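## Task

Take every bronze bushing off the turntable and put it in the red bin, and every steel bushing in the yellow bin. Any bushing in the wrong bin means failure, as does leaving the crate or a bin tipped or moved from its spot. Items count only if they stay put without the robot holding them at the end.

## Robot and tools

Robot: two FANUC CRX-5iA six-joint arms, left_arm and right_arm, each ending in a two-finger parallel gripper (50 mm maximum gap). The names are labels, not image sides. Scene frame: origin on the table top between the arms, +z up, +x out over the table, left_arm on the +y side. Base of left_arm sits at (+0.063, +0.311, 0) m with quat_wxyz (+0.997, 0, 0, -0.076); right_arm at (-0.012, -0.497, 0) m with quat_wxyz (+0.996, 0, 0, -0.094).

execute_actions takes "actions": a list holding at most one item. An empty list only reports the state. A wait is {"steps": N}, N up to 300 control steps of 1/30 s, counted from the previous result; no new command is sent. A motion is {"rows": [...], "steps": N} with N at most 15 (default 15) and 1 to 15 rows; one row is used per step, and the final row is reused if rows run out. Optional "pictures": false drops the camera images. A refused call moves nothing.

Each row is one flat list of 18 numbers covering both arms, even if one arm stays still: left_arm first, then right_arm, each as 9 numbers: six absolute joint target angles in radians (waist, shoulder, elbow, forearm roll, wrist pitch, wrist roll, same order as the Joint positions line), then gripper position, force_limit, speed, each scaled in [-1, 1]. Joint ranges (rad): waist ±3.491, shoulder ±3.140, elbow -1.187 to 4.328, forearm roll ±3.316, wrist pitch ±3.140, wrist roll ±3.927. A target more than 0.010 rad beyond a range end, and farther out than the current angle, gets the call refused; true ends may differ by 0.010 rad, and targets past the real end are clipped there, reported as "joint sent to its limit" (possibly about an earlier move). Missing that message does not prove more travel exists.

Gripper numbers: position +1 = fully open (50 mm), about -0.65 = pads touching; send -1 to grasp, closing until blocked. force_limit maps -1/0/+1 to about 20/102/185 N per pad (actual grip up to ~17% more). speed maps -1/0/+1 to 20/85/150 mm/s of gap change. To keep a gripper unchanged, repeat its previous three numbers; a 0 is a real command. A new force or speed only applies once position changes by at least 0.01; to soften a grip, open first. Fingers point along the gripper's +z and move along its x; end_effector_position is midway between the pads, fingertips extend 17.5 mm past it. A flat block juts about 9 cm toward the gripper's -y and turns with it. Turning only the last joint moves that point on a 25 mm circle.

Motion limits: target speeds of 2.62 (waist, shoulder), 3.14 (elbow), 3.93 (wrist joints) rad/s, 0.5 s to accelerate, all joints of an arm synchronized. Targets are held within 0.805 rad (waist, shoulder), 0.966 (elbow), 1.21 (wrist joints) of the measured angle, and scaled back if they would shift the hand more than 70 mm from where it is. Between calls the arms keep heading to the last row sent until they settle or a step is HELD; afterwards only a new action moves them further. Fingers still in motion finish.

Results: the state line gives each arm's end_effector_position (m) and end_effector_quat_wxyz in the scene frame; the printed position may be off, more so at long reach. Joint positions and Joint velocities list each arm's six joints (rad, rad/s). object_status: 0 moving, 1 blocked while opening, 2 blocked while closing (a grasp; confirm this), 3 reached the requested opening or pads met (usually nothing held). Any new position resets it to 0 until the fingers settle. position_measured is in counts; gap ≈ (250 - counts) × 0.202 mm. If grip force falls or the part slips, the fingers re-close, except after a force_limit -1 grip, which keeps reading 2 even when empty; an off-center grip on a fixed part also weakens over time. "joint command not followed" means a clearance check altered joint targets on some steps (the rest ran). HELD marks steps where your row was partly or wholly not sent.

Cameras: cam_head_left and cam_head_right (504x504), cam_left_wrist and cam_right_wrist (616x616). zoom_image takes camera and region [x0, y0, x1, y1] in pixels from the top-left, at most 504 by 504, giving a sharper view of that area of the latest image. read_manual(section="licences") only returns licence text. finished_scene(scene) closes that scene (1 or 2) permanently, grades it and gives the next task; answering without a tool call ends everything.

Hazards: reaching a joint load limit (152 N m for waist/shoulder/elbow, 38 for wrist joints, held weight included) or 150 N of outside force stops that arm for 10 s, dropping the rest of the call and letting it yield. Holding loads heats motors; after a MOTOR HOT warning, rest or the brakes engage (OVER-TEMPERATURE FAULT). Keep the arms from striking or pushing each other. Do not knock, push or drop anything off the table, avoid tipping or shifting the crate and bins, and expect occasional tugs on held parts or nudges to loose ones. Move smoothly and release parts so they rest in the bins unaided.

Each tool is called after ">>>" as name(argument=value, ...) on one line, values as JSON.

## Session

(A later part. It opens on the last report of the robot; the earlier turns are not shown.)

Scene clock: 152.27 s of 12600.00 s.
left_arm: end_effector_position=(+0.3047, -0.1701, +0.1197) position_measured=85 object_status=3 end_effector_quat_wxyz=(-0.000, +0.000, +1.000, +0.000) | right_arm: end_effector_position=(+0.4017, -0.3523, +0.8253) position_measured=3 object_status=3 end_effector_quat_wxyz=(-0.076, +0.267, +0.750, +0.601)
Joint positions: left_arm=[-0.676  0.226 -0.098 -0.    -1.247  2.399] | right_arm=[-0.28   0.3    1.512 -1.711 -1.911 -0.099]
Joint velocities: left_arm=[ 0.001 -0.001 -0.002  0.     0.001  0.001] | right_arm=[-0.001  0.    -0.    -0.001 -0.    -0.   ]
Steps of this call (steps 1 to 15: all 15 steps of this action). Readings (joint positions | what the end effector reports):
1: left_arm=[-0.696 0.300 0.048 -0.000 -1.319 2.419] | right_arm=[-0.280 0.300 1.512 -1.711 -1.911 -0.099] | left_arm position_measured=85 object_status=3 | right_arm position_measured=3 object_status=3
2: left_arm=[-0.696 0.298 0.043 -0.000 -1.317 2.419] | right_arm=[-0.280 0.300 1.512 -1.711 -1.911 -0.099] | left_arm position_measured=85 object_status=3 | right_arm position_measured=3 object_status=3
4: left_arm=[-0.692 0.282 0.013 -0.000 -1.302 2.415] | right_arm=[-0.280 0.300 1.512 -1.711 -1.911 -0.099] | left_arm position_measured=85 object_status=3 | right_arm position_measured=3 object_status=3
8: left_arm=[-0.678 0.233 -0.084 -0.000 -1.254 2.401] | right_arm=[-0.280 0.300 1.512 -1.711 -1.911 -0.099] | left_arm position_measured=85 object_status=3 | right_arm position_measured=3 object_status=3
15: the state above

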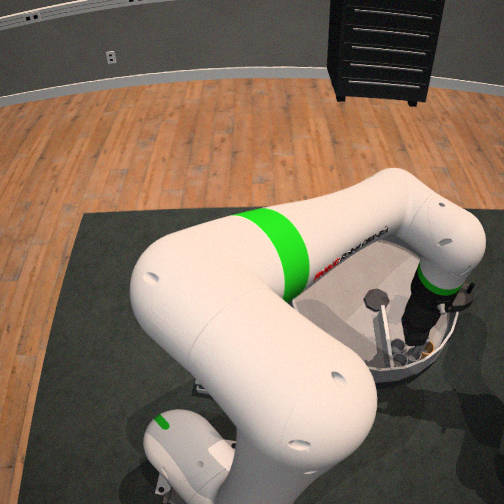

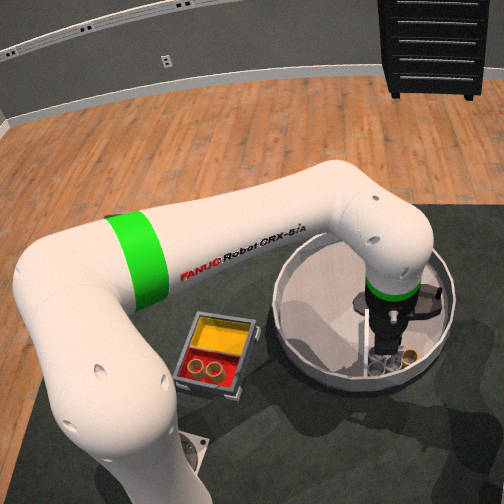

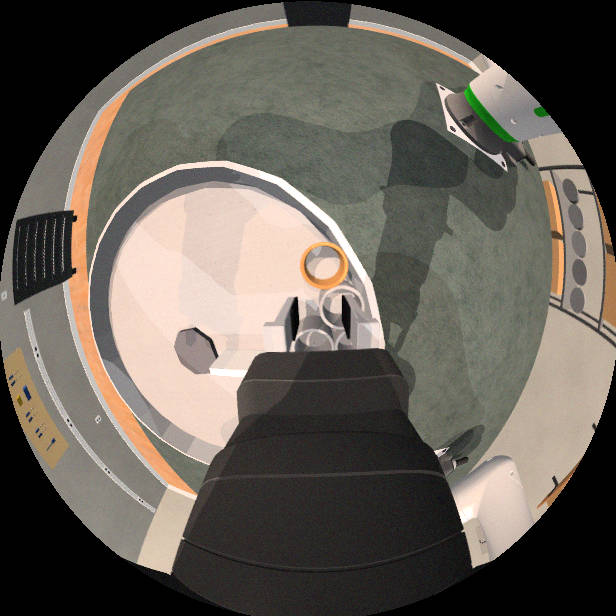

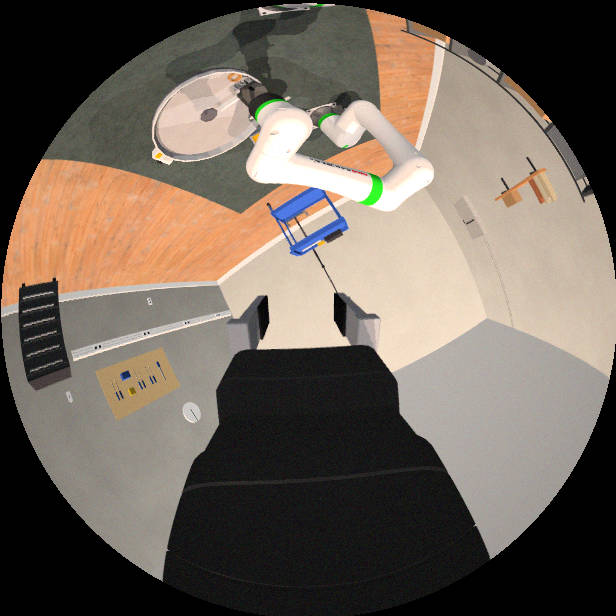

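>>> execute_actions(actions=[{"rows":[[-0.671,0.257,-0.146,0,-1.168,2.394,0.45,-0.5,0.5,-0.28,0.3,1.512,-1.711,-1.911,-0.099,1,0,0]],"steps":11}], pictures=false)

>>> execute_actions(actions=[{"rows":[[-0.671,0.257,-0.146,0,-1.168,2.394,-1,-0.5,0.5,-0.28,0.3,1.512,-1.711,-1.911,-0.099,1,0,0]]}], pictures=false)

>>> execute_actions(actions=[{"rows":[[-0.671,0.198,-0.033,0,-1.34,2.394,-1,-0.5,0.5,-0.28,0.3,1.512,-1.711,-1.911,-0.099,1,0,0]]}], pictures=false)

>>> execute_actions(actions=[{"rows":[[0.505,-0.313,-0.517,0,-1.367,1.218,-1,-0.5,0.5,-0.28,0.3,1.512,-1.711,-1.911,-0.099,1,0,0]]}], pictures=false)

>>> execute_actions(actions=[{"steps":35}], pictures=false)

>>> execute_actions(actions=[{"rows":[[0.505,-0.206,-0.699,0,-1.078,1.218,-1,-0.5,0.5,-0.28,0.3,1.512,-1.711,-1.911,-0.099,1,0,0]]}], pictures=false)

>>> execute_actions(actions=[{"rows":[[0.505,-0.206,-0.699,0,-1.078,1.218,-0.25,-0.5,0.5,-0.28,0.3,1.512,-1.711,-1.911,-0.099,1,0,0]],"steps":8}])

>>> execute_actions(actions=[{"rows":[[0.505,-0.313,-0.517,0,-1.367,1.218,-0.25,-0.5,0.5,-0.28,0.3,1.512,-1.711,-1.911,-0.099,1,0,0]]}], pictures=false)

>>> execute_actions(actions=[{"rows":[[0.455,-0.545,-0.656,0,-1.46,1.268,0.1,-0.5,0.5,-0.28,0.3,1.512,-1.711,-1.911,-0.099,1,0,0]]}], pictures=false)

>>> execute_actions(actions=[{"rows":[[0.455,-0.455,-0.862,0,-1.164,1.268,0.1,-0.5,0.5,-0.28,0.3,1.512,-1.711,-1.911,-0.099,1,0,0]]}], pictures=false)

>>> execute_actions(actions=[{"rows":[[0.455,-0.455,-0.862,0,-1.164,1.268,-1,-0.5,0.5,-0.28,0.3,1.512,-1.711,-1.911,-0.099,1,0,0]]}], pictures=false)

>>> execute_actions(actions=[{"rows":[[0.51,-0.525,-0.891,0,-1.205,1.213,-1,-0.5,0.5,-0.28,0.3,1.512,-1.711,-1.911,-0.099,1,0,0]]}], pictures=false)

>>> execute_actions(actions=[{"rows":[[0.51,-0.525,-0.891,0,-1.205,1.213,-0.15,-0.5,0.5,-0.28,0.3,1.512,-1.711,-1.911,-0.099,1,0,0]],"steps":8}], pictures=false)

>>> execute_actions(actions=[{"rows":[[0.51,-0.602,-0.683,0,-1.49,1.213,-0.15,-0.5,0.5,-0.28,0.3,1.512,-1.711,-1.911,-0.099,1,0,0]]}])

>>> execute_actions(actions=[{"rows":[[-0.671,0.198,-0.033,0,-1.34,2.394,0.45,-0.5,0.5,-0.28,0.3,1.512,-1.711,-1.911,-0.099,1,0,0]]}], pictures=false)

>>> execute_actions(actions=[{"steps":32}], pictures=false)

>>> execute_actions(actions=[{"rows":[[-0.671,0.226,-0.098,0,-1.247,2.394,0.45,-0.5,0.5,-0.28,0.3,1.512,-1.711,-1.911,-0.099,1,0,0]]}])

>>> zoom_image(camera="cam_left_wrist", region=[260,220,440,360])

Scene clock: 180.30 s of 12600.00 s.
left_arm: end_effector_position=(+0.3071, -0.1691, +0.0849) position_measured=85 object_status=3 end_effector_quat_wxyz=(-0.000, +0.000, +1.000, +0.000) | right_arm: end_effector_position=(+0.4017, -0.3523, +0.8253) position_measured=3 object_status=3 end_effector_quat_wxyz=(-0.076, +0.267, +0.750, +0.601)
Joint positions: left_arm=[-0.671  0.257 -0.146  0.    -1.168  2.394] | right_arm=[-0.28   0.3    1.512 -1.711 -1.911 -0.099]
Joint velocities: left_arm=[-0.002 -0.    -0.    -0.    -0.     0.   ] | right_arm=[-0.002 -0.     0.     0.    -0.001  0.001]
Steps of this call (steps 1 to 15: the robot went on to your last target; steps 16 to 830: nothing new was sent; steps 831 to 841: all 11 steps of this action). Readings (joint positions | what the end effector reports):
831: left_arm=[-0.676 0.226 -0.098 0.000 -1.246 2.399] | right_arm=[-0.280 0.300 1.512 -1.711 -1.911 -0.099] | left_arm position_measured=85 object_status=3 | right_arm position_measured=3 object_status=3
832: left_arm=[-0.676 0.228 -0.102 0.000 -1.240 2.399] | right_arm=[-0.280 0.300 1.512 -1.711 -1.911 -0.099] | left_arm position_measured=85 object_status=3 | right_arm position_measured=3 object_status=3
834: left_arm=[-0.673 0.243 -0.124 0.000 -1.204 2.396] | right_arm=[-0.280 0.300 1.512 -1.711 -1.911 -0.099] | left_arm position_measured=85 object_status=3 | right_arm position_measured=3 object_status=3
838: left_arm=[-0.671 0.257 -0.146 0.000 -1.168 2.394] | right_arm=[-0.280 0.300 1.512 -1.711 -1.911 -0.099] | left_arm position_measured=85 object_status=3 | right_arm position_measured=3 object_status=3
841: the state above

Scene clock: 180.80 s of 12600.00 s.
left_arm: end_effector_position=(+0.3072, -0.1691, +0.0849) position_measured=219 object_status=2 end_effector_quat_wxyz=(-0.000, +0.000, +1.000, +0.000) | right_arm: end_effector_position=(+0.4017, -0.3523, +0.8253) position_measured=3 object_status=3 end_effector_quat_wxyz=(-0.076, +0.267, +0.750, +0.601)
Joint positions: left_arm=[-0.671  0.257 -0.146 -0.    -1.168  2.394] | right_arm=[-0.28   0.3    1.512 -1.711 -1.911 -0.099]
Joint velocities: left_arm=[-0.001  0.    -0.    -0.    -0.    -0.   ] | right_arm=[-0.     0.001 -0.    -0.     0.001 -0.001]
Steps of this call (steps 1 to 15: all 15 steps of this action). Readings (joint positions | what the end effector reports):
1: left_arm=[-0.671 0.257 -0.146 0.000 -1.168 2.394] | right_arm=[-0.280 0.300 1.512 -1.711 -1.911 -0.099] | left_arm position_measured=97 object_status=0 | right_arm position_measured=3 object_status=3
2: left_arm=[-0.671 0.257 -0.146 0.000 -1.168 2.394] | right_arm=[-0.280 0.300 1.512 -1.711 -1.911 -0.099] | left_arm position_measured=116 object_status=0 | right_arm position_measured=3 object_status=3
4: left_arm=[-0.671 0.257 -0.146 0.000 -1.168 2.394] | right_arm=[-0.280 0.300 1.512 -1.711 -1.911 -0.099] | left_arm position_measured=155 object_status=0 | right_arm position_measured=3 object_status=3
8: left_arm=[-0.671 0.257 -0.146 -0.000 -1.168 2.394] | right_arm=[-0.280 0.300 1.512 -1.711 -1.911 -0.099] | left_arm position_measured=219 object_status=0 | right_arm position_measured=3 object_status=3
15: the state above

Scene clock: 181.30 s of 12600.00 s.
left_arm: end_effector_position=(+0.3067, -0.1686, +0.1604) position_measured=219 object_status=2 end_effector_quat_wxyz=(-0.000, +0.000, +1.000, +0.000) | right_arm: end_effector_position=(+0.4017, -0.3523, +0.8253) position_measured=3 object_status=3 end_effector_quat_wxyz=(-0.076, +0.267, +0.750, +0.601)
Joint positions: left_arm=[-0.671  0.198 -0.033 -0.    -1.34   2.394] | right_arm=[-0.28   0.3    1.512 -1.711 -1.911 -0.099]
Joint velocities: left_arm=[-0.001  0.     0.001 -0.    -0.    -0.   ] | right_arm=[-0.001  0.     0.     0.001  0.001 -0.001]
Steps of this call (steps 1 to 15: all 15 steps of this action). Readings (joint positions | what the end effector reports):
1: left_arm=[-0.671 0.257 -0.146 -0.000 -1.168 2.394] | right_arm=[-0.280 0.300 1.512 -1.711 -1.911 -0.099] | left_arm position_measured=219 object_status=2 | right_arm position_measured=3 object_status=3
2: left_arm=[-0.671 0.255 -0.142 -0.000 -1.174 2.394] | right_arm=[-0.280 0.300 1.512 -1.711 -1.911 -0.099] | left_arm position_measured=219 object_status=2 | right_arm position_measured=3 object_status=3
4: left_arm=[-0.671 0.242 -0.117 -0.000 -1.212 2.394] | right_arm=[-0.280 0.300 1.512 -1.711 -1.911 -0.099] | left_arm position_measured=219 object_status=2 | right_arm position_measured=3 object_status=3
8: left_arm=[-0.671 0.202 -0.042 -0.000 -1.326 2.394] | right_arm=[-0.280 0.300 1.512 -1.711 -1.911 -0.099] | left_arm position_measured=219 object_status=2 | right_arm position_measured=3 object_status=3
15: the state above

Scene clock: 181.80 s of 12600.00 s.
left_arm: end_effector_position=(+0.3812, -0.0148, +0.1729) position_measured=219 object_status=2 end_effector_quat_wxyz=(-0.000, +0.043, +0.999, +0.000) | right_arm: end_effector_position=(+0.4017, -0.3523, +0.8253) position_measured=3 object_status=3 end_effector_quat_wxyz=(-0.076, +0.267, +0.750, +0.601)
Joint positions: left_arm=[-0.301  0.    -0.22   0.    -1.35   1.939] | right_arm=[-0.28   0.3    1.512 -1.711 -1.911 -0.099]
Joint velocities: left_arm=[ 1.003 -0.42  -0.397 -0.    -0.021 -0.958] | right_arm=[ 0.002 -0.     0.    -0.    -0.001  0.001]
Steps of this call (steps 1 to 15: all 15 steps of this action). Readings (joint positions | what the end effector reports):
1: left_arm=[-0.671 0.198 -0.033 -0.000 -1.340 2.393] | right_arm=[-0.280 0.300 1.512 -1.711 -1.911 -0.099] | left_arm position_measured=219 object_status=2 | right_arm position_measured=3 object_status=3
2: left_arm=[-0.667 0.196 -0.035 0.000 -1.340 2.387] | right_arm=[-0.280 0.300 1.512 -1.711 -1.911 -0.099] | left_arm position_measured=219 object_status=2 | right_arm position_measured=3 object_status=3
4: left_arm=[-0.642 0.179 -0.051 0.000 -1.341 2.351] | right_arm=[-0.280 0.300 1.512 -1.711 -1.911 -0.099] | left_arm position_measured=219 object_status=2 | right_arm position_measured=3 object_status=3
8: left_arm=[-0.530 0.112 -0.114 0.000 -1.345 2.196] | right_arm=[-0.280 0.300 1.512 -1.711 -1.911 -0.099] | left_arm position_measured=219 object_status=2 | right_arm position_measured=3 object_status=3
15: the state above

Scene clock: 182.97 s of 12600.00 s.
left_arm: end_effector_position=(+0.3845, +0.2655, +0.1600) position_measured=219 object_status=2 end_effector_quat_wxyz=(-0.000, +0.000, +1.000, -0.000) | right_arm: end_effector_position=(+0.4017, -0.3523, +0.8253) position_measured=3 object_status=3 end_effector_quat_wxyz=(-0.076, +0.267, +0.750, +0.601)
Joint positions: left_arm=[ 0.505 -0.313 -0.517  0.    -1.367  1.218] | right_arm=[-0.28   0.3    1.512 -1.711 -1.911 -0.099]
Joint velocities: left_arm=[-0.     0.    -0.001  0.     0.    -0.   ] | right_arm=[ 0.     0.     0.     0.    -0.002 -0.   ]
Steps of this call (steps 1 to 35: the robot went on to your last target). Readings (joint positions | what the end effector reports):
1: left_arm=[-0.267 -0.014 -0.233 0.000 -1.351 1.907] | right_arm=[-0.280 0.300 1.512 -1.711 -1.911 -0.099] | left_arm position_measured=219 object_status=2 | right_arm position_measured=3 object_status=3
2: left_arm=[-0.232 -0.027 -0.246 0.000 -1.352 1.876] | right_arm=[-0.280 0.300 1.512 -1.711 -1.911 -0.099] | left_arm position_measured=219 object_status=2 | right_arm position_measured=3 object_status=3
4: left_arm=[-0.163 -0.054 -0.272 0.000 -1.353 1.814] | right_arm=[-0.280 0.300 1.512 -1.711 -1.911 -0.099] | left_arm position_measured=219 object_status=2 | right_arm position_measured=3 object_status=3
8: left_arm=[-0.019 -0.110 -0.324 0.000 -1.356 1.686] | right_arm=[-0.280 0.300 1.512 -1.711 -1.911 -0.099] | left_arm position_measured=219 object_status=2 | right_arm position_measured=3 object_status=3
35: the state above

Scene clock: 183.47 s of 12600.00 s.
left_arm: end_effector_position=(+0.3847, +0.2656, +0.0550) position_measured=219 object_status=2 end_effector_quat_wxyz=(+0.000, +0.000, +1.000, +0.000) | right_arm: end_effector_position=(+0.4017, -0.3523, +0.8253) position_measured=3 object_status=3 end_effector_quat_wxyz=(-0.076, +0.267, +0.750, +0.601)
Joint positions: left_arm=[ 0.505 -0.206 -0.699  0.    -1.078  1.218] | right_arm=[-0.28   0.3    1.512 -1.711 -1.911 -0.099]
Joint velocities: left_arm=[ 0.     0.    -0.001  0.     0.003 -0.001] | right_arm=[ 0.002  0.     0.    -0.    -0.001 -0.   ]
Steps of this call (steps 1 to 15: all 15 steps of this action). Readings (joint positions | what the end effector reports):
1: left_arm=[0.505 -0.313 -0.517 0.000 -1.367 1.218] | right_arm=[-0.280 0.300 1.512 -1.711 -1.911 -0.099] | left_arm position_measured=219 object_status=2 | right_arm position_measured=3 object_status=3
2: left_arm=[0.505 -0.311 -0.521 0.000 -1.361 1.218] | right_arm=[-0.280 0.300 1.512 -1.711 -1.911 -0.099] | left_arm position_measured=219 object_status=2 | right_arm position_measured=3 object_status=3
4: left_arm=[0.505 -0.297 -0.545 0.000 -1.323 1.218] | right_arm=[-0.280 0.300 1.512 -1.711 -1.911 -0.099] | left_arm position_measured=219 object_status=2 | right_arm position_measured=3 object_status=3
8: left_arm=[0.505 -0.238 -0.644 0.000 -1.166 1.218] | right_arm=[-0.280 0.300 1.512 -1.711 -1.911 -0.099] | left_arm position_measured=219 object_status=2 | right_arm position_measured=3 object_status=3
15: the state above

Scene clock: 183.73 s of 12600.00 s.
left_arm: end_effector_position=(+0.3846, +0.2656, +0.0548) position_measured=189 object_status=0 end_effector_quat_wxyz=(-0.000, +0.000, +1.000, -0.000) | right_arm: end_effector_position=(+0.4017, -0.3523, +0.8253) position_measured=3 object_status=3 end_effector_quat_wxyz=(-0.076, +0.267, +0.750, +0.601)
Joint positions: left_arm=[ 0.505 -0.206 -0.699  0.    -1.078  1.218] | right_arm=[-0.28   0.3    1.512 -1.711 -1.911 -0.099]
Joint velocities: left_arm=[ 0.    -0.     0.     0.001 -0.001 -0.001] | right_arm=[-0.001  0.    -0.     0.     0.001  0.001]
Steps of this call (steps 1 to 8: all 8 steps of this action). Readings (joint positions | what the end effector reports):
1: left_arm=[0.505 -0.206 -0.699 0.000 -1.078 1.218] | right_arm=[-0.280 0.300 1.512 -1.711 -1.911 -0.099] | left_arm position_measured=207 object_status=0 | right_arm position_measured=3 object_status=3
2: left_arm=[0.505 -0.206 -0.699 0.000 -1.078 1.218] | right_arm=[-0.280 0.300 1.512 -1.711 -1.911 -0.099] | left_arm position_measured=193 object_status=0 | right_arm position_measured=3 object_status=3
4: left_arm=[0.505 -0.206 -0.699 0.000 -1.078 1.218] | right_arm=[-0.280 0.300 1.512 -1.711 -1.911 -0.099] | left_arm position_measured=189 object_status=0 | right_arm position_measured=3 object_status=3
8: the state above

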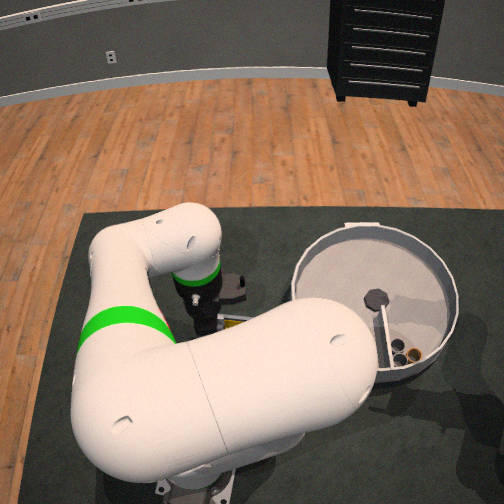

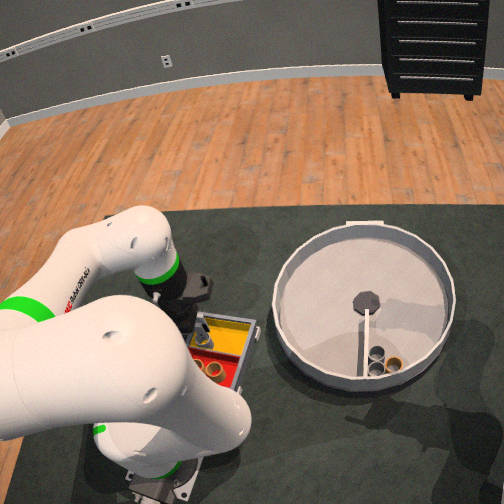

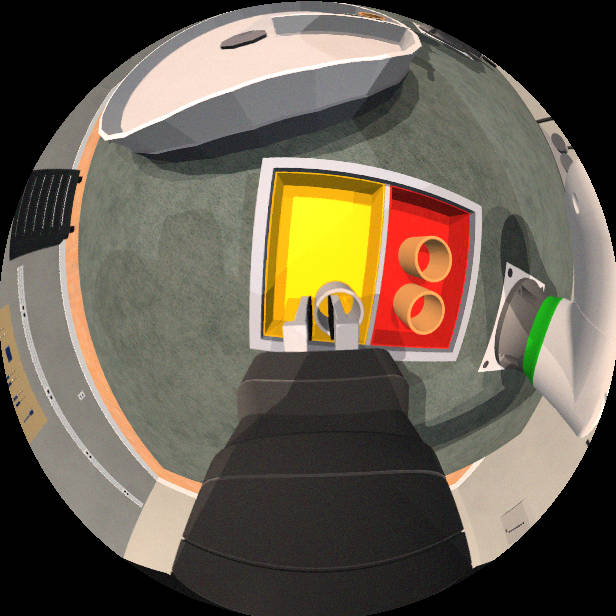

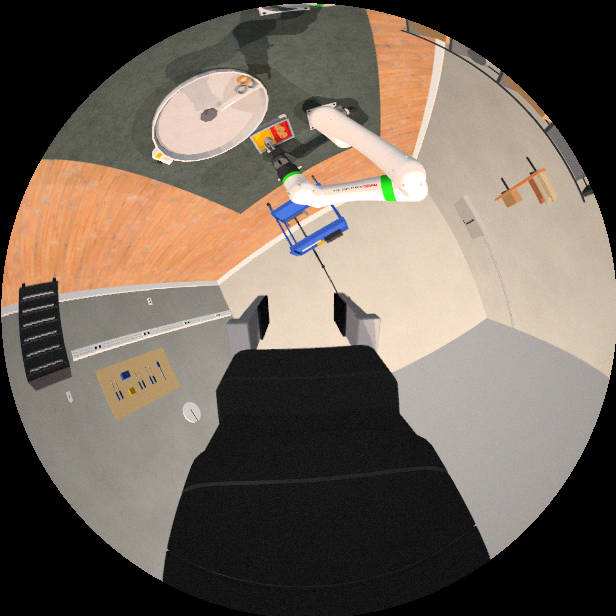

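Scene clock: 184.23 s of 12600.00 s.
left_arm: end_effector_position=(+0.3844, +0.2655, +0.1598) position_measured=189 object_status=3 end_effector_quat_wxyz=(-0.000, +0.000, +1.000, -0.000) | right_arm: end_effector_position=(+0.4017, -0.3523, +0.8253) position_measured=3 object_status=3 end_effector_quat_wxyz=(-0.076, +0.267, +0.750, +0.601)
Joint positions: left_arm=[ 0.505 -0.313 -0.517 -0.    -1.367  1.218] | right_arm=[-0.28   0.3    1.512 -1.711 -1.911 -0.099]
Joint velocities: left_arm=[-0.001 -0.001  0.001 -0.    -0.001 -0.   ] | right_arm=[-0.002 -0.    -0.    -0.001  0.     0.001]
Steps of this call (steps 1 to 15: all 15 steps of this action). Readings (joint positions | what the end effector reports):
1: left_arm=[0.505 -0.206 -0.699 0.000 -1.078 1.218] | right_arm=[-0.280 0.300 1.512 -1.711 -1.911 -0.099] | left_arm position_measured=189 object_status=0 | right_arm position_measured=3 object_status=3
2: left_arm=[0.505 -0.208 -0.695 -0.000 -1.084 1.218] | right_arm=[-0.280 0.300 1.512 -1.711 -1.911 -0.099] | left_arm position_measured=189 object_status=0 | right_arm position_measured=3 object_status=3
4: left_arm=[0.505 -0.222 -0.671 -0.000 -1.122 1.218] | right_arm=[-0.280 0.300 1.512 -1.711 -1.911 -0.099] | left_arm position_measured=189 object_status=3 | right_arm position_measured=3 object_status=3
8: left_arm=[0.505 -0.280 -0.572 -0.000 -1.278 1.218] | right_arm=[-0.280 0.300 1.512 -1.711 -1.911 -0.099] | left_arm position_measured=189 object_status=3 | right_arm position_measured=3 object_status=3
15: the state above

Scene clock: 184.73 s of 12600.00 s.
left_arm: end_effector_position=(+0.3068, +0.2257, +0.1600) position_measured=138 object_status=3 end_effector_quat_wxyz=(-0.000, +0.000, +1.000, -0.000) | right_arm: end_effector_position=(+0.4017, -0.3523, +0.8253) position_measured=3 object_status=3 end_effector_quat_wxyz=(-0.076, +0.267, +0.750, +0.601)
Joint positions: left_arm=[ 0.455 -0.545 -0.656 -0.    -1.46   1.268] | right_arm=[-0.28   0.3    1.512 -1.711 -1.911 -0.099]
Joint velocities: left_arm=[-0.002 -0.001  0.    -0.    -0.002  0.   ] | right_arm=[ 0.001  0.    -0.    -0.    -0.     0.001]
Steps of this call (steps 1 to 15: all 15 steps of this action). Readings (joint positions | what the end effector reports):
1: left_arm=[0.505 -0.313 -0.517 -0.000 -1.367 1.218] | right_arm=[-0.280 0.300 1.512 -1.711 -1.911 -0.099] | left_arm position_measured=177 object_status=0 | right_arm position_measured=3 object_status=3
2: left_arm=[0.504 -0.317 -0.519 -0.000 -1.369 1.218] | right_arm=[-0.280 0.300 1.512 -1.711 -1.911 -0.099] | left_arm position_measured=158 object_status=0 | right_arm position_measured=3 object_status=3
4: left_arm=[0.499 -0.342 -0.535 -0.000 -1.379 1.224] | right_arm=[-0.280 0.300 1.512 -1.711 -1.911 -0.099] | left_arm position_measured=138 object_status=0 | right_arm position_measured=3 object_status=3
8: left_arm=[0.474 -0.458 -0.603 -0.000 -1.425 1.249] | right_arm=[-0.280 0.300 1.512 -1.711 -1.911 -0.099] | left_arm position_measured=138 object_status=0 | right_arm position_measured=3 object_status=3
15: the state above

Scene clock: 185.23 s of 12600.00 s.
left_arm: end_effector_position=(+0.3067, +0.2257, +0.0552) position_measured=138 object_status=3 end_effector_quat_wxyz=(+0.000, +0.000, +1.000, +0.000) | right_arm: end_effector_position=(+0.4017, -0.3523, +0.8253) position_measured=3 object_status=3 end_effector_quat_wxyz=(-0.076, +0.267, +0.750, +0.601)
Joint positions: left_arm=[ 0.455 -0.455 -0.862  0.    -1.164  1.268] | right_arm=[-0.28   0.3    1.512 -1.711 -1.911 -0.099]
Joint velocities: left_arm=[-0.     0.001 -0.002  0.001  0.001 -0.001] | right_arm=[ 0.001 -0.001 -0.    -0.    -0.001 -0.   ]
Steps of this call (steps 1 to 15: all 15 steps of this action). Readings (joint positions | what the end effector reports):
1: left_arm=[0.455 -0.545 -0.656 0.000 -1.460 1.268] | right_arm=[-0.280 0.300 1.512 -1.711 -1.911 -0.099] | left_arm position_measured=138 object_status=3 | right_arm position_measured=3 object_status=3
2: left_arm=[0.455 -0.543 -0.660 0.000 -1.454 1.268] | right_arm=[-0.280 0.300 1.512 -1.711 -1.911 -0.099] | left_arm position_measured=138 object_status=3 | right_arm position_measured=3 object_status=3
4: left_arm=[0.455 -0.532 -0.687 0.000 -1.416 1.268] | right_arm=[-0.280 0.300 1.512 -1.711 -1.911 -0.099] | left_arm position_measured=138 object_status=3 | right_arm position_measured=3 object_status=3
8: left_arm=[0.455 -0.483 -0.797 0.000 -1.257 1.268] | right_arm=[-0.280 0.300 1.512 -1.711 -1.911 -0.099] | left_arm position_measured=138 object_status=3 | right_arm position_measured=3 object_status=3
15: the state above

Scene clock: 185.73 s of 12600.00 s.
left_arm: end_effector_position=(+0.3066, +0.2256, +0.0551) position_measured=223 object_status=2 end_effector_quat_wxyz=(-0.000, +0.000, +1.000, -0.000) | right_arm: end_effector_position=(+0.4017, -0.3523, +0.8253) position_measured=3 object_status=3 end_effector_quat_wxyz=(-0.076, +0.267, +0.750, +0.601)
Joint positions: left_arm=[ 0.455 -0.455 -0.862  0.    -1.164  1.268] | right_arm=[-0.28   0.3    1.512 -1.711 -1.911 -0.099]
Joint velocities: left_arm=[-0.002  0.    -0.    -0.    -0.    -0.   ] | right_arm=[-0.001  0.     0.    -0.001 -0.001 -0.002]
Steps of this call (steps 1 to 15: all 15 steps of this action). Readings (joint positions | what the end effector reports):
1: left_arm=[0.455 -0.455 -0.862 0.000 -1.164 1.268] | right_arm=[-0.280 0.300 1.512 -1.711 -1.911 -0.099] | left_arm position_measured=150 object_status=0 | right_arm position_measured=3 object_status=3
2: left_arm=[0.455 -0.455 -0.862 0.000 -1.164 1.268] | right_arm=[-0.280 0.300 1.512 -1.711 -1.911 -0.099] | left_arm position_measured=169 object_status=0 | right_arm position_measured=3 object_status=3
4: left_arm=[0.455 -0.455 -0.862 0.000 -1.164 1.268] | right_arm=[-0.280 0.300 1.512 -1.711 -1.911 -0.099] | left_arm position_measured=208 object_status=0 | right_arm position_measured=3 object_status=3
8: left_arm=[0.455 -0.455 -0.862 0.000 -1.164 1.268] | right_arm=[-0.280 0.300 1.512 -1.711 -1.911 -0.099] | left_arm position_measured=223 object_status=0 | right_arm position_measured=3 object_status=3
15: the state above

Scene clock: 186.23 s of 12600.00 s.
left_arm: end_effector_position=(+0.2920, +0.2326, +0.0579) position_measured=223 object_status=2 end_effector_quat_wxyz=(-0.000, +0.000, +1.000, -0.000) | right_arm: end_effector_position=(+0.4017, -0.3523, +0.8253) position_measured=3 object_status=3 end_effector_quat_wxyz=(-0.076, +0.267, +0.750, +0.601)
Joint positions: left_arm=[ 0.51  -0.525 -0.891  0.    -1.205  1.213] | right_arm=[-0.28   0.3    1.512 -1.711 -1.911 -0.099]
Joint velocities: left_arm=[ 0.    -0.001  0.001 -0.    -0.    -0.001] | right_arm=[-0.001  0.    -0.    -0.001  0.001 -0.   ]
Steps of this call (steps 1 to 15: all 15 steps of this action). Readings (joint positions | what the end effector reports):
1: left_arm=[0.455 -0.455 -0.862 0.000 -1.164 1.268] | right_arm=[-0.280 0.300 1.512 -1.711 -1.911 -0.099] | left_arm position_measured=223 object_status=2 | right_arm position_measured=3 object_status=3
2: left_arm=[0.458 -0.459 -0.864 0.000 -1.166 1.265] | right_arm=[-0.280 0.300 1.512 -1.711 -1.911 -0.099] | left_arm position_measured=223 object_status=2 | right_arm position_measured=3 object_status=3
4: left_arm=[0.478 -0.484 -0.874 0.000 -1.181 1.245] | right_arm=[-0.280 0.300 1.512 -1.711 -1.911 -0.099] | left_arm position_measured=223 object_status=2 | right_arm position_measured=3 object_status=3
8: left_arm=[0.510 -0.525 -0.891 0.000 -1.205 1.213] | right_arm=[-0.280 0.300 1.512 -1.711 -1.911 -0.099] | left_arm position_measured=223 object_status=2 | right_arm position_measured=3 object_status=3
15: the state above

Scene clock: 186.50 s of 12600.00 s.
left_arm: end_effector_position=(+0.2920, +0.2326, +0.0579) position_measured=175 object_status=0 end_effector_quat_wxyz=(-0.000, +0.000, +1.000, -0.000) | right_arm: end_effector_position=(+0.4017, -0.3523, +0.8253) position_measured=3 object_status=3 end_effector_quat_wxyz=(-0.076, +0.267, +0.750, +0.601)
Joint positions: left_arm=[ 0.51  -0.525 -0.891  0.    -1.205  1.213] | right_arm=[-0.28   0.3    1.512 -1.711 -1.911 -0.099]
Joint velocities: left_arm=[-0.    -0.    -0.     0.    -0.    -0.001] | right_arm=[-0.     0.     0.     0.     0.001 -0.001]
Steps of this call (steps 1 to 8: all 8 steps of this action). Readings (joint positions | what the end effector reports):
1: left_arm=[0.510 -0.525 -0.891 0.000 -1.205 1.213] | right_arm=[-0.280 0.300 1.512 -1.711 -1.911 -0.099] | left_arm position_measured=212 object_status=0 | right_arm position_measured=3 object_status=3
2: left_arm=[0.510 -0.525 -0.891 0.000 -1.205 1.213] | right_arm=[-0.280 0.300 1.512 -1.711 -1.911 -0.099] | left_arm position_measured=192 object_status=0 | right_arm position_measured=3 object_status=3
4: left_arm=[0.510 -0.525 -0.891 0.000 -1.205 1.213] | right_arm=[-0.280 0.300 1.512 -1.711 -1.911 -0.099] | left_arm position_measured=175 object_status=0 | right_arm position_measured=3 object_status=3
8: the state above

Scene clock: 187.00 s of 12600.00 s.
left_arm: end_effector_position=(+0.2923, +0.2327, +0.1600) position_measured=175 object_status=3 end_effector_quat_wxyz=(-0.000, +0.000, +1.000, -0.000) | right_arm: end_effector_position=(+0.4017, -0.3523, +0.8253) position_measured=3 object_status=3 end_effector_quat_wxyz=(-0.076, +0.267, +0.750, +0.601)
Joint positions: left_arm=[ 0.51  -0.602 -0.683 -0.    -1.49   1.213] | right_arm=[-0.28   0.3    1.512 -1.711 -1.911 -0.099]
Joint velocities: left_arm=[-0.001 -0.001  0.003 -0.001 -0.002  0.001] | right_arm=[ 0.     0.    -0.    -0.001 -0.    -0.001]
Steps of this call (steps 1 to 15: all 15 steps of this action). Readings (joint positions | what the end effector reports):
1: left_arm=[0.510 -0.525 -0.891 0.000 -1.206 1.213] | right_arm=[-0.280 0.300 1.512 -1.711 -1.911 -0.099] | left_arm position_measured=175 object_status=0 | right_arm position_measured=3 object_status=3
2: left_arm=[0.510 -0.527 -0.887 -0.000 -1.212 1.213] | right_arm=[-0.280 0.300 1.512 -1.711 -1.911 -0.099] | left_arm position_measured=175 object_status=0 | right_arm position_measured=3 object_status=3
4: left_arm=[0.510 -0.537 -0.859 -0.000 -1.249 1.213] | right_arm=[-0.280 0.300 1.512 -1.711 -1.911 -0.099] | left_arm position_measured=175 object_status=3 | right_arm position_measured=3 object_status=3
8: left_arm=[0.510 -0.579 -0.744 -0.000 -1.406 1.213] | right_arm=[-0.280 0.300 1.512 -1.711 -1.911 -0.099] | left_arm position_measured=175 object_status=3 | right_arm position_measured=3 object_status=3
15: the state above

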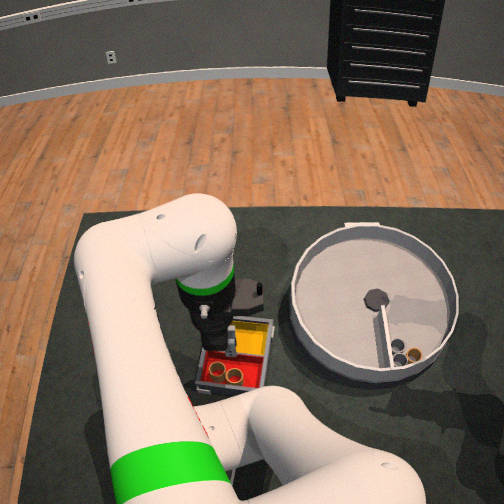

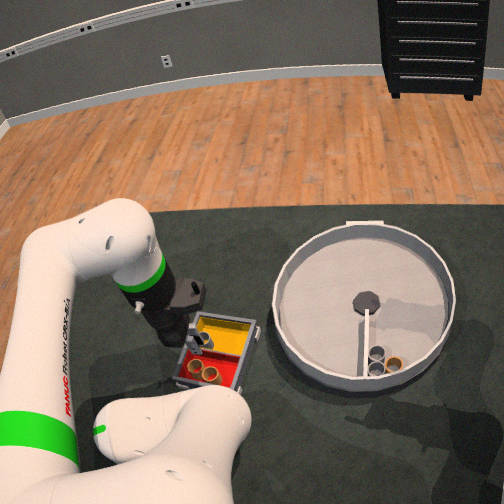

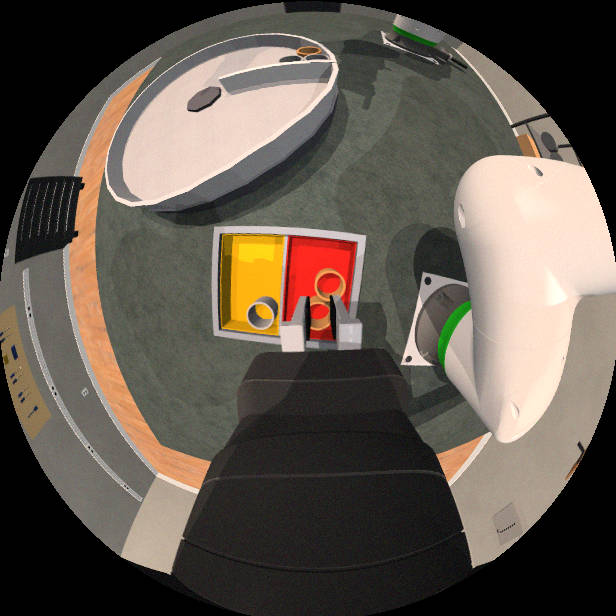

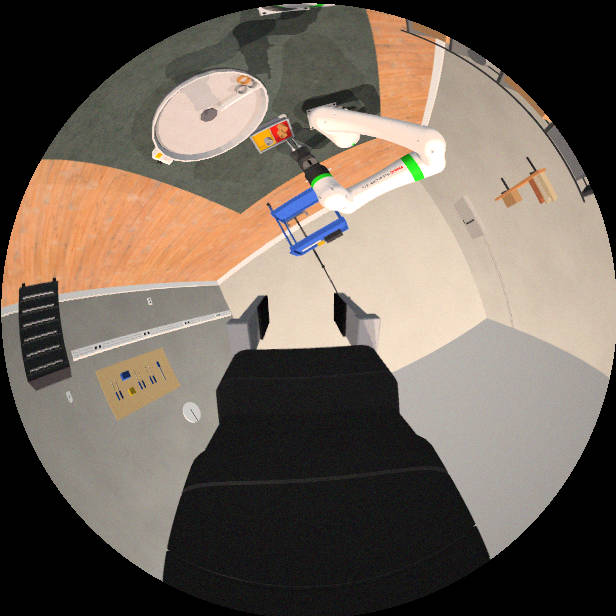

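Scene clock: 187.50 s of 12600.00 s.
left_arm: end_effector_position=(+0.3777, +0.1358, +0.1911) position_measured=85 object_status=3 end_effector_quat_wxyz=(-0.000, -0.044, +0.999, +0.000) | right_arm: end_effector_position=(+0.4017, -0.3523, +0.8253) position_measured=3 object_status=3 end_effector_quat_wxyz=(-0.076, +0.267, +0.750, +0.601)
Joint positions: left_arm=[ 0.089 -0.256 -0.402 -0.    -1.425  1.723] | right_arm=[-0.28   0.3    1.512 -1.711 -1.911 -0.099]
Joint velocities: left_arm=[-1.129  0.694  0.563  0.     0.13   1.017] | right_arm=[ 0.    -0.     0.     0.001 -0.002  0.001]
Steps of this call (steps 1 to 15: all 15 steps of this action). Readings (joint positions | what the end effector reports):
1: left_arm=[0.510 -0.602 -0.683 -0.000 -1.490 1.213] | right_arm=[-0.280 0.300 1.512 -1.711 -1.911 -0.099] | left_arm position_measured=163 object_status=0 | right_arm position_measured=3 object_status=3
2: left_arm=[0.506 -0.598 -0.680 -0.000 -1.490 1.219] | right_arm=[-0.280 0.300 1.512 -1.711 -1.911 -0.099] | left_arm position_measured=144 object_status=0 | right_arm position_measured=3 object_status=3
4: left_arm=[0.481 -0.573 -0.659 -0.000 -1.485 1.256] | right_arm=[-0.280 0.300 1.512 -1.711 -1.911 -0.099] | left_arm position_measured=105 object_status=0 | right_arm position_measured=3 object_status=3
8: left_arm=[0.361 -0.458 -0.566 -0.000 -1.463 1.426] | right_arm=[-0.280 0.300 1.512 -1.711 -1.911 -0.099] | left_arm position_measured=85 object_status=0 | right_arm position_measured=3 object_status=3
15: the state above

Scene clock: 188.57 s of 12600.00 s.
left_arm: end_effector_position=(+0.3068, -0.1687, +0.1606) position_measured=85 object_status=3 end_effector_quat_wxyz=(-0.000, +0.000, +1.000, +0.000) | right_arm: end_effector_position=(+0.4017, -0.3523, +0.8253) position_measured=3 object_status=3 end_effector_quat_wxyz=(-0.076, +0.267, +0.750, +0.601)
Joint positions: left_arm=[-0.671  0.198 -0.033  0.    -1.34   2.394] | right_arm=[-0.28   0.3    1.512 -1.711 -1.911 -0.099]
Joint velocities: left_arm=[-0.002  0.002  0.     0.     0.001  0.001] | right_arm=[-0.001 -0.    -0.    -0.    -0.001  0.   ]
Steps of this call (steps 1 to 32: the robot went on to your last target). Readings (joint positions | what the end effector reports):
1: left_arm=[0.051 -0.233 -0.383 -0.000 -1.421 1.757] | right_arm=[-0.280 0.300 1.512 -1.711 -1.911 -0.099] | left_arm position_measured=85 object_status=3 | right_arm position_measured=3 object_status=3
2: left_arm=[0.014 -0.211 -0.365 -0.000 -1.417 1.790] | right_arm=[-0.280 0.300 1.512 -1.711 -1.911 -0.099] | left_arm position_measured=85 object_status=3 | right_arm position_measured=3 object_status=3
4: left_arm=[-0.060 -0.167 -0.330 -0.000 -1.409 1.855] | right_arm=[-0.280 0.300 1.512 -1.711 -1.911 -0.099] | left_arm position_measured=85 object_status=3 | right_arm position_measured=3 object_status=3
8: left_arm=[-0.200 -0.083 -0.261 -0.000 -1.393 1.979] | right_arm=[-0.280 0.300 1.512 -1.711 -1.911 -0.099] | left_arm position_measured=85 object_status=3 | right_arm position_measured=3 object_status=3
32: the state above

Scene clock: 189.07 s of 12600.00 s.
left_arm: end_effector_position=(+0.3070, -0.1689, +0.1197) position_measured=85 object_status=3 end_effector_quat_wxyz=(-0.000, +0.000, +1.000, +0.000) | right_arm: end_effector_position=(+0.4017, -0.3523, +0.8253) position_measured=3 object_status=3 end_effector_quat_wxyz=(-0.076, +0.267, +0.750, +0.601)
Joint positions: left_arm=[-0.671  0.226 -0.098 -0.    -1.247  2.394] | right_arm=[-0.28   0.3    1.512 -1.711 -1.911 -0.099]
Joint velocities: left_arm=[ 0.001 -0.    -0.001  0.    -0.001 -0.   ] | right_arm=[ 0.001 -0.     0.    -0.     0.     0.002]
Steps of this call (steps 1 to 15: all 15 steps of this action). Readings (joint positions | what the end effector reports):
1: left_arm=[-0.671 0.198 -0.033 0.000 -1.339 2.394] | right_arm=[-0.280 0.300 1.512 -1.711 -1.911 -0.099] | left_arm position_measured=85 object_status=3 | right_arm position_measured=3 object_status=3
2: left_arm=[-0.671 0.200 -0.037 0.000 -1.333 2.394] | right_arm=[-0.280 0.300 1.512 -1.711 -1.911 -0.099] | left_arm position_measured=85 object_status=3 | right_arm position_measured=3 object_status=3
4: left_arm=[-0.671 0.211 -0.064 0.000 -1.296 2.394] | right_arm=[-0.280 0.300 1.512 -1.711 -1.911 -0.099] | left_arm position_measured=85 object_status=3 | right_arm position_measured=3 object_status=3
8: left_arm=[-0.671 0.226 -0.098 -0.000 -1.247 2.394] | right_arm=[-0.280 0.300 1.512 -1.711 -1.911 -0.099] | left_arm position_measured=85 object_status=3 | right_arm position_measured=3 object_status=3
15: the state above

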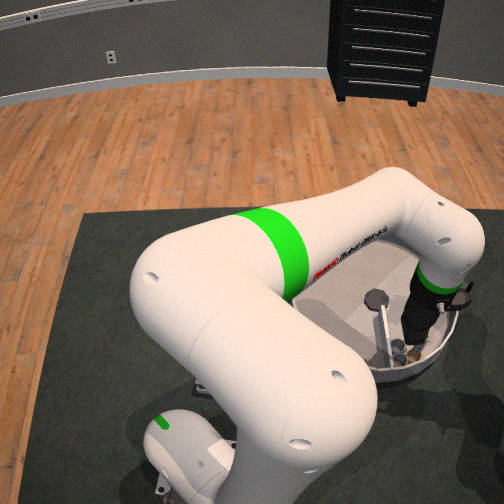

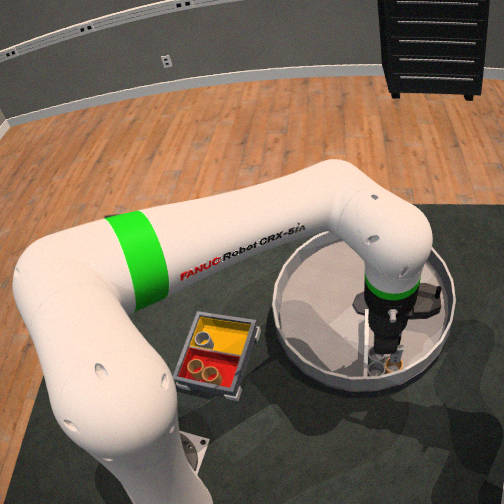

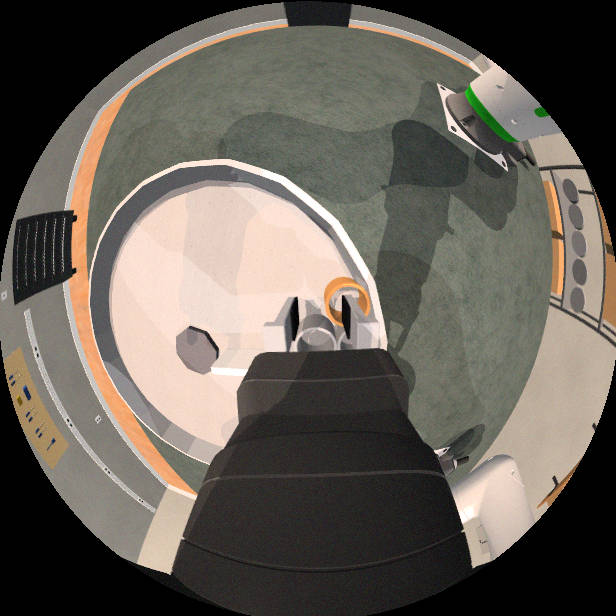

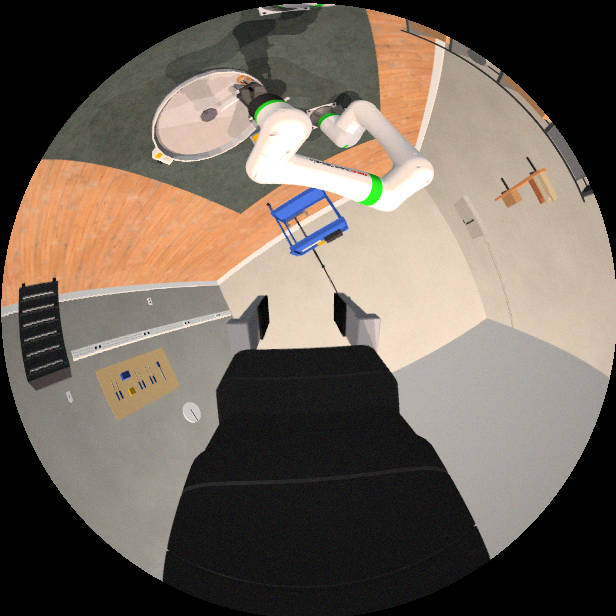

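Region (260, 220, 440, 360) of cam_left_wrist's 616x616 image, scaled by 2.800, with more detail than that image has.

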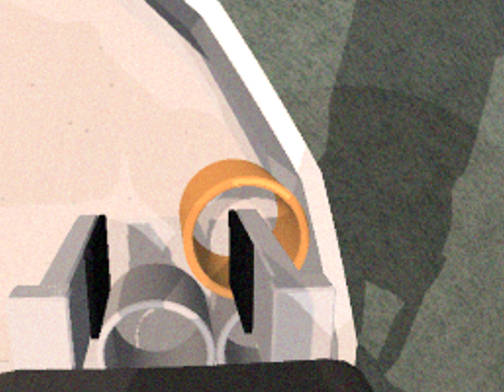

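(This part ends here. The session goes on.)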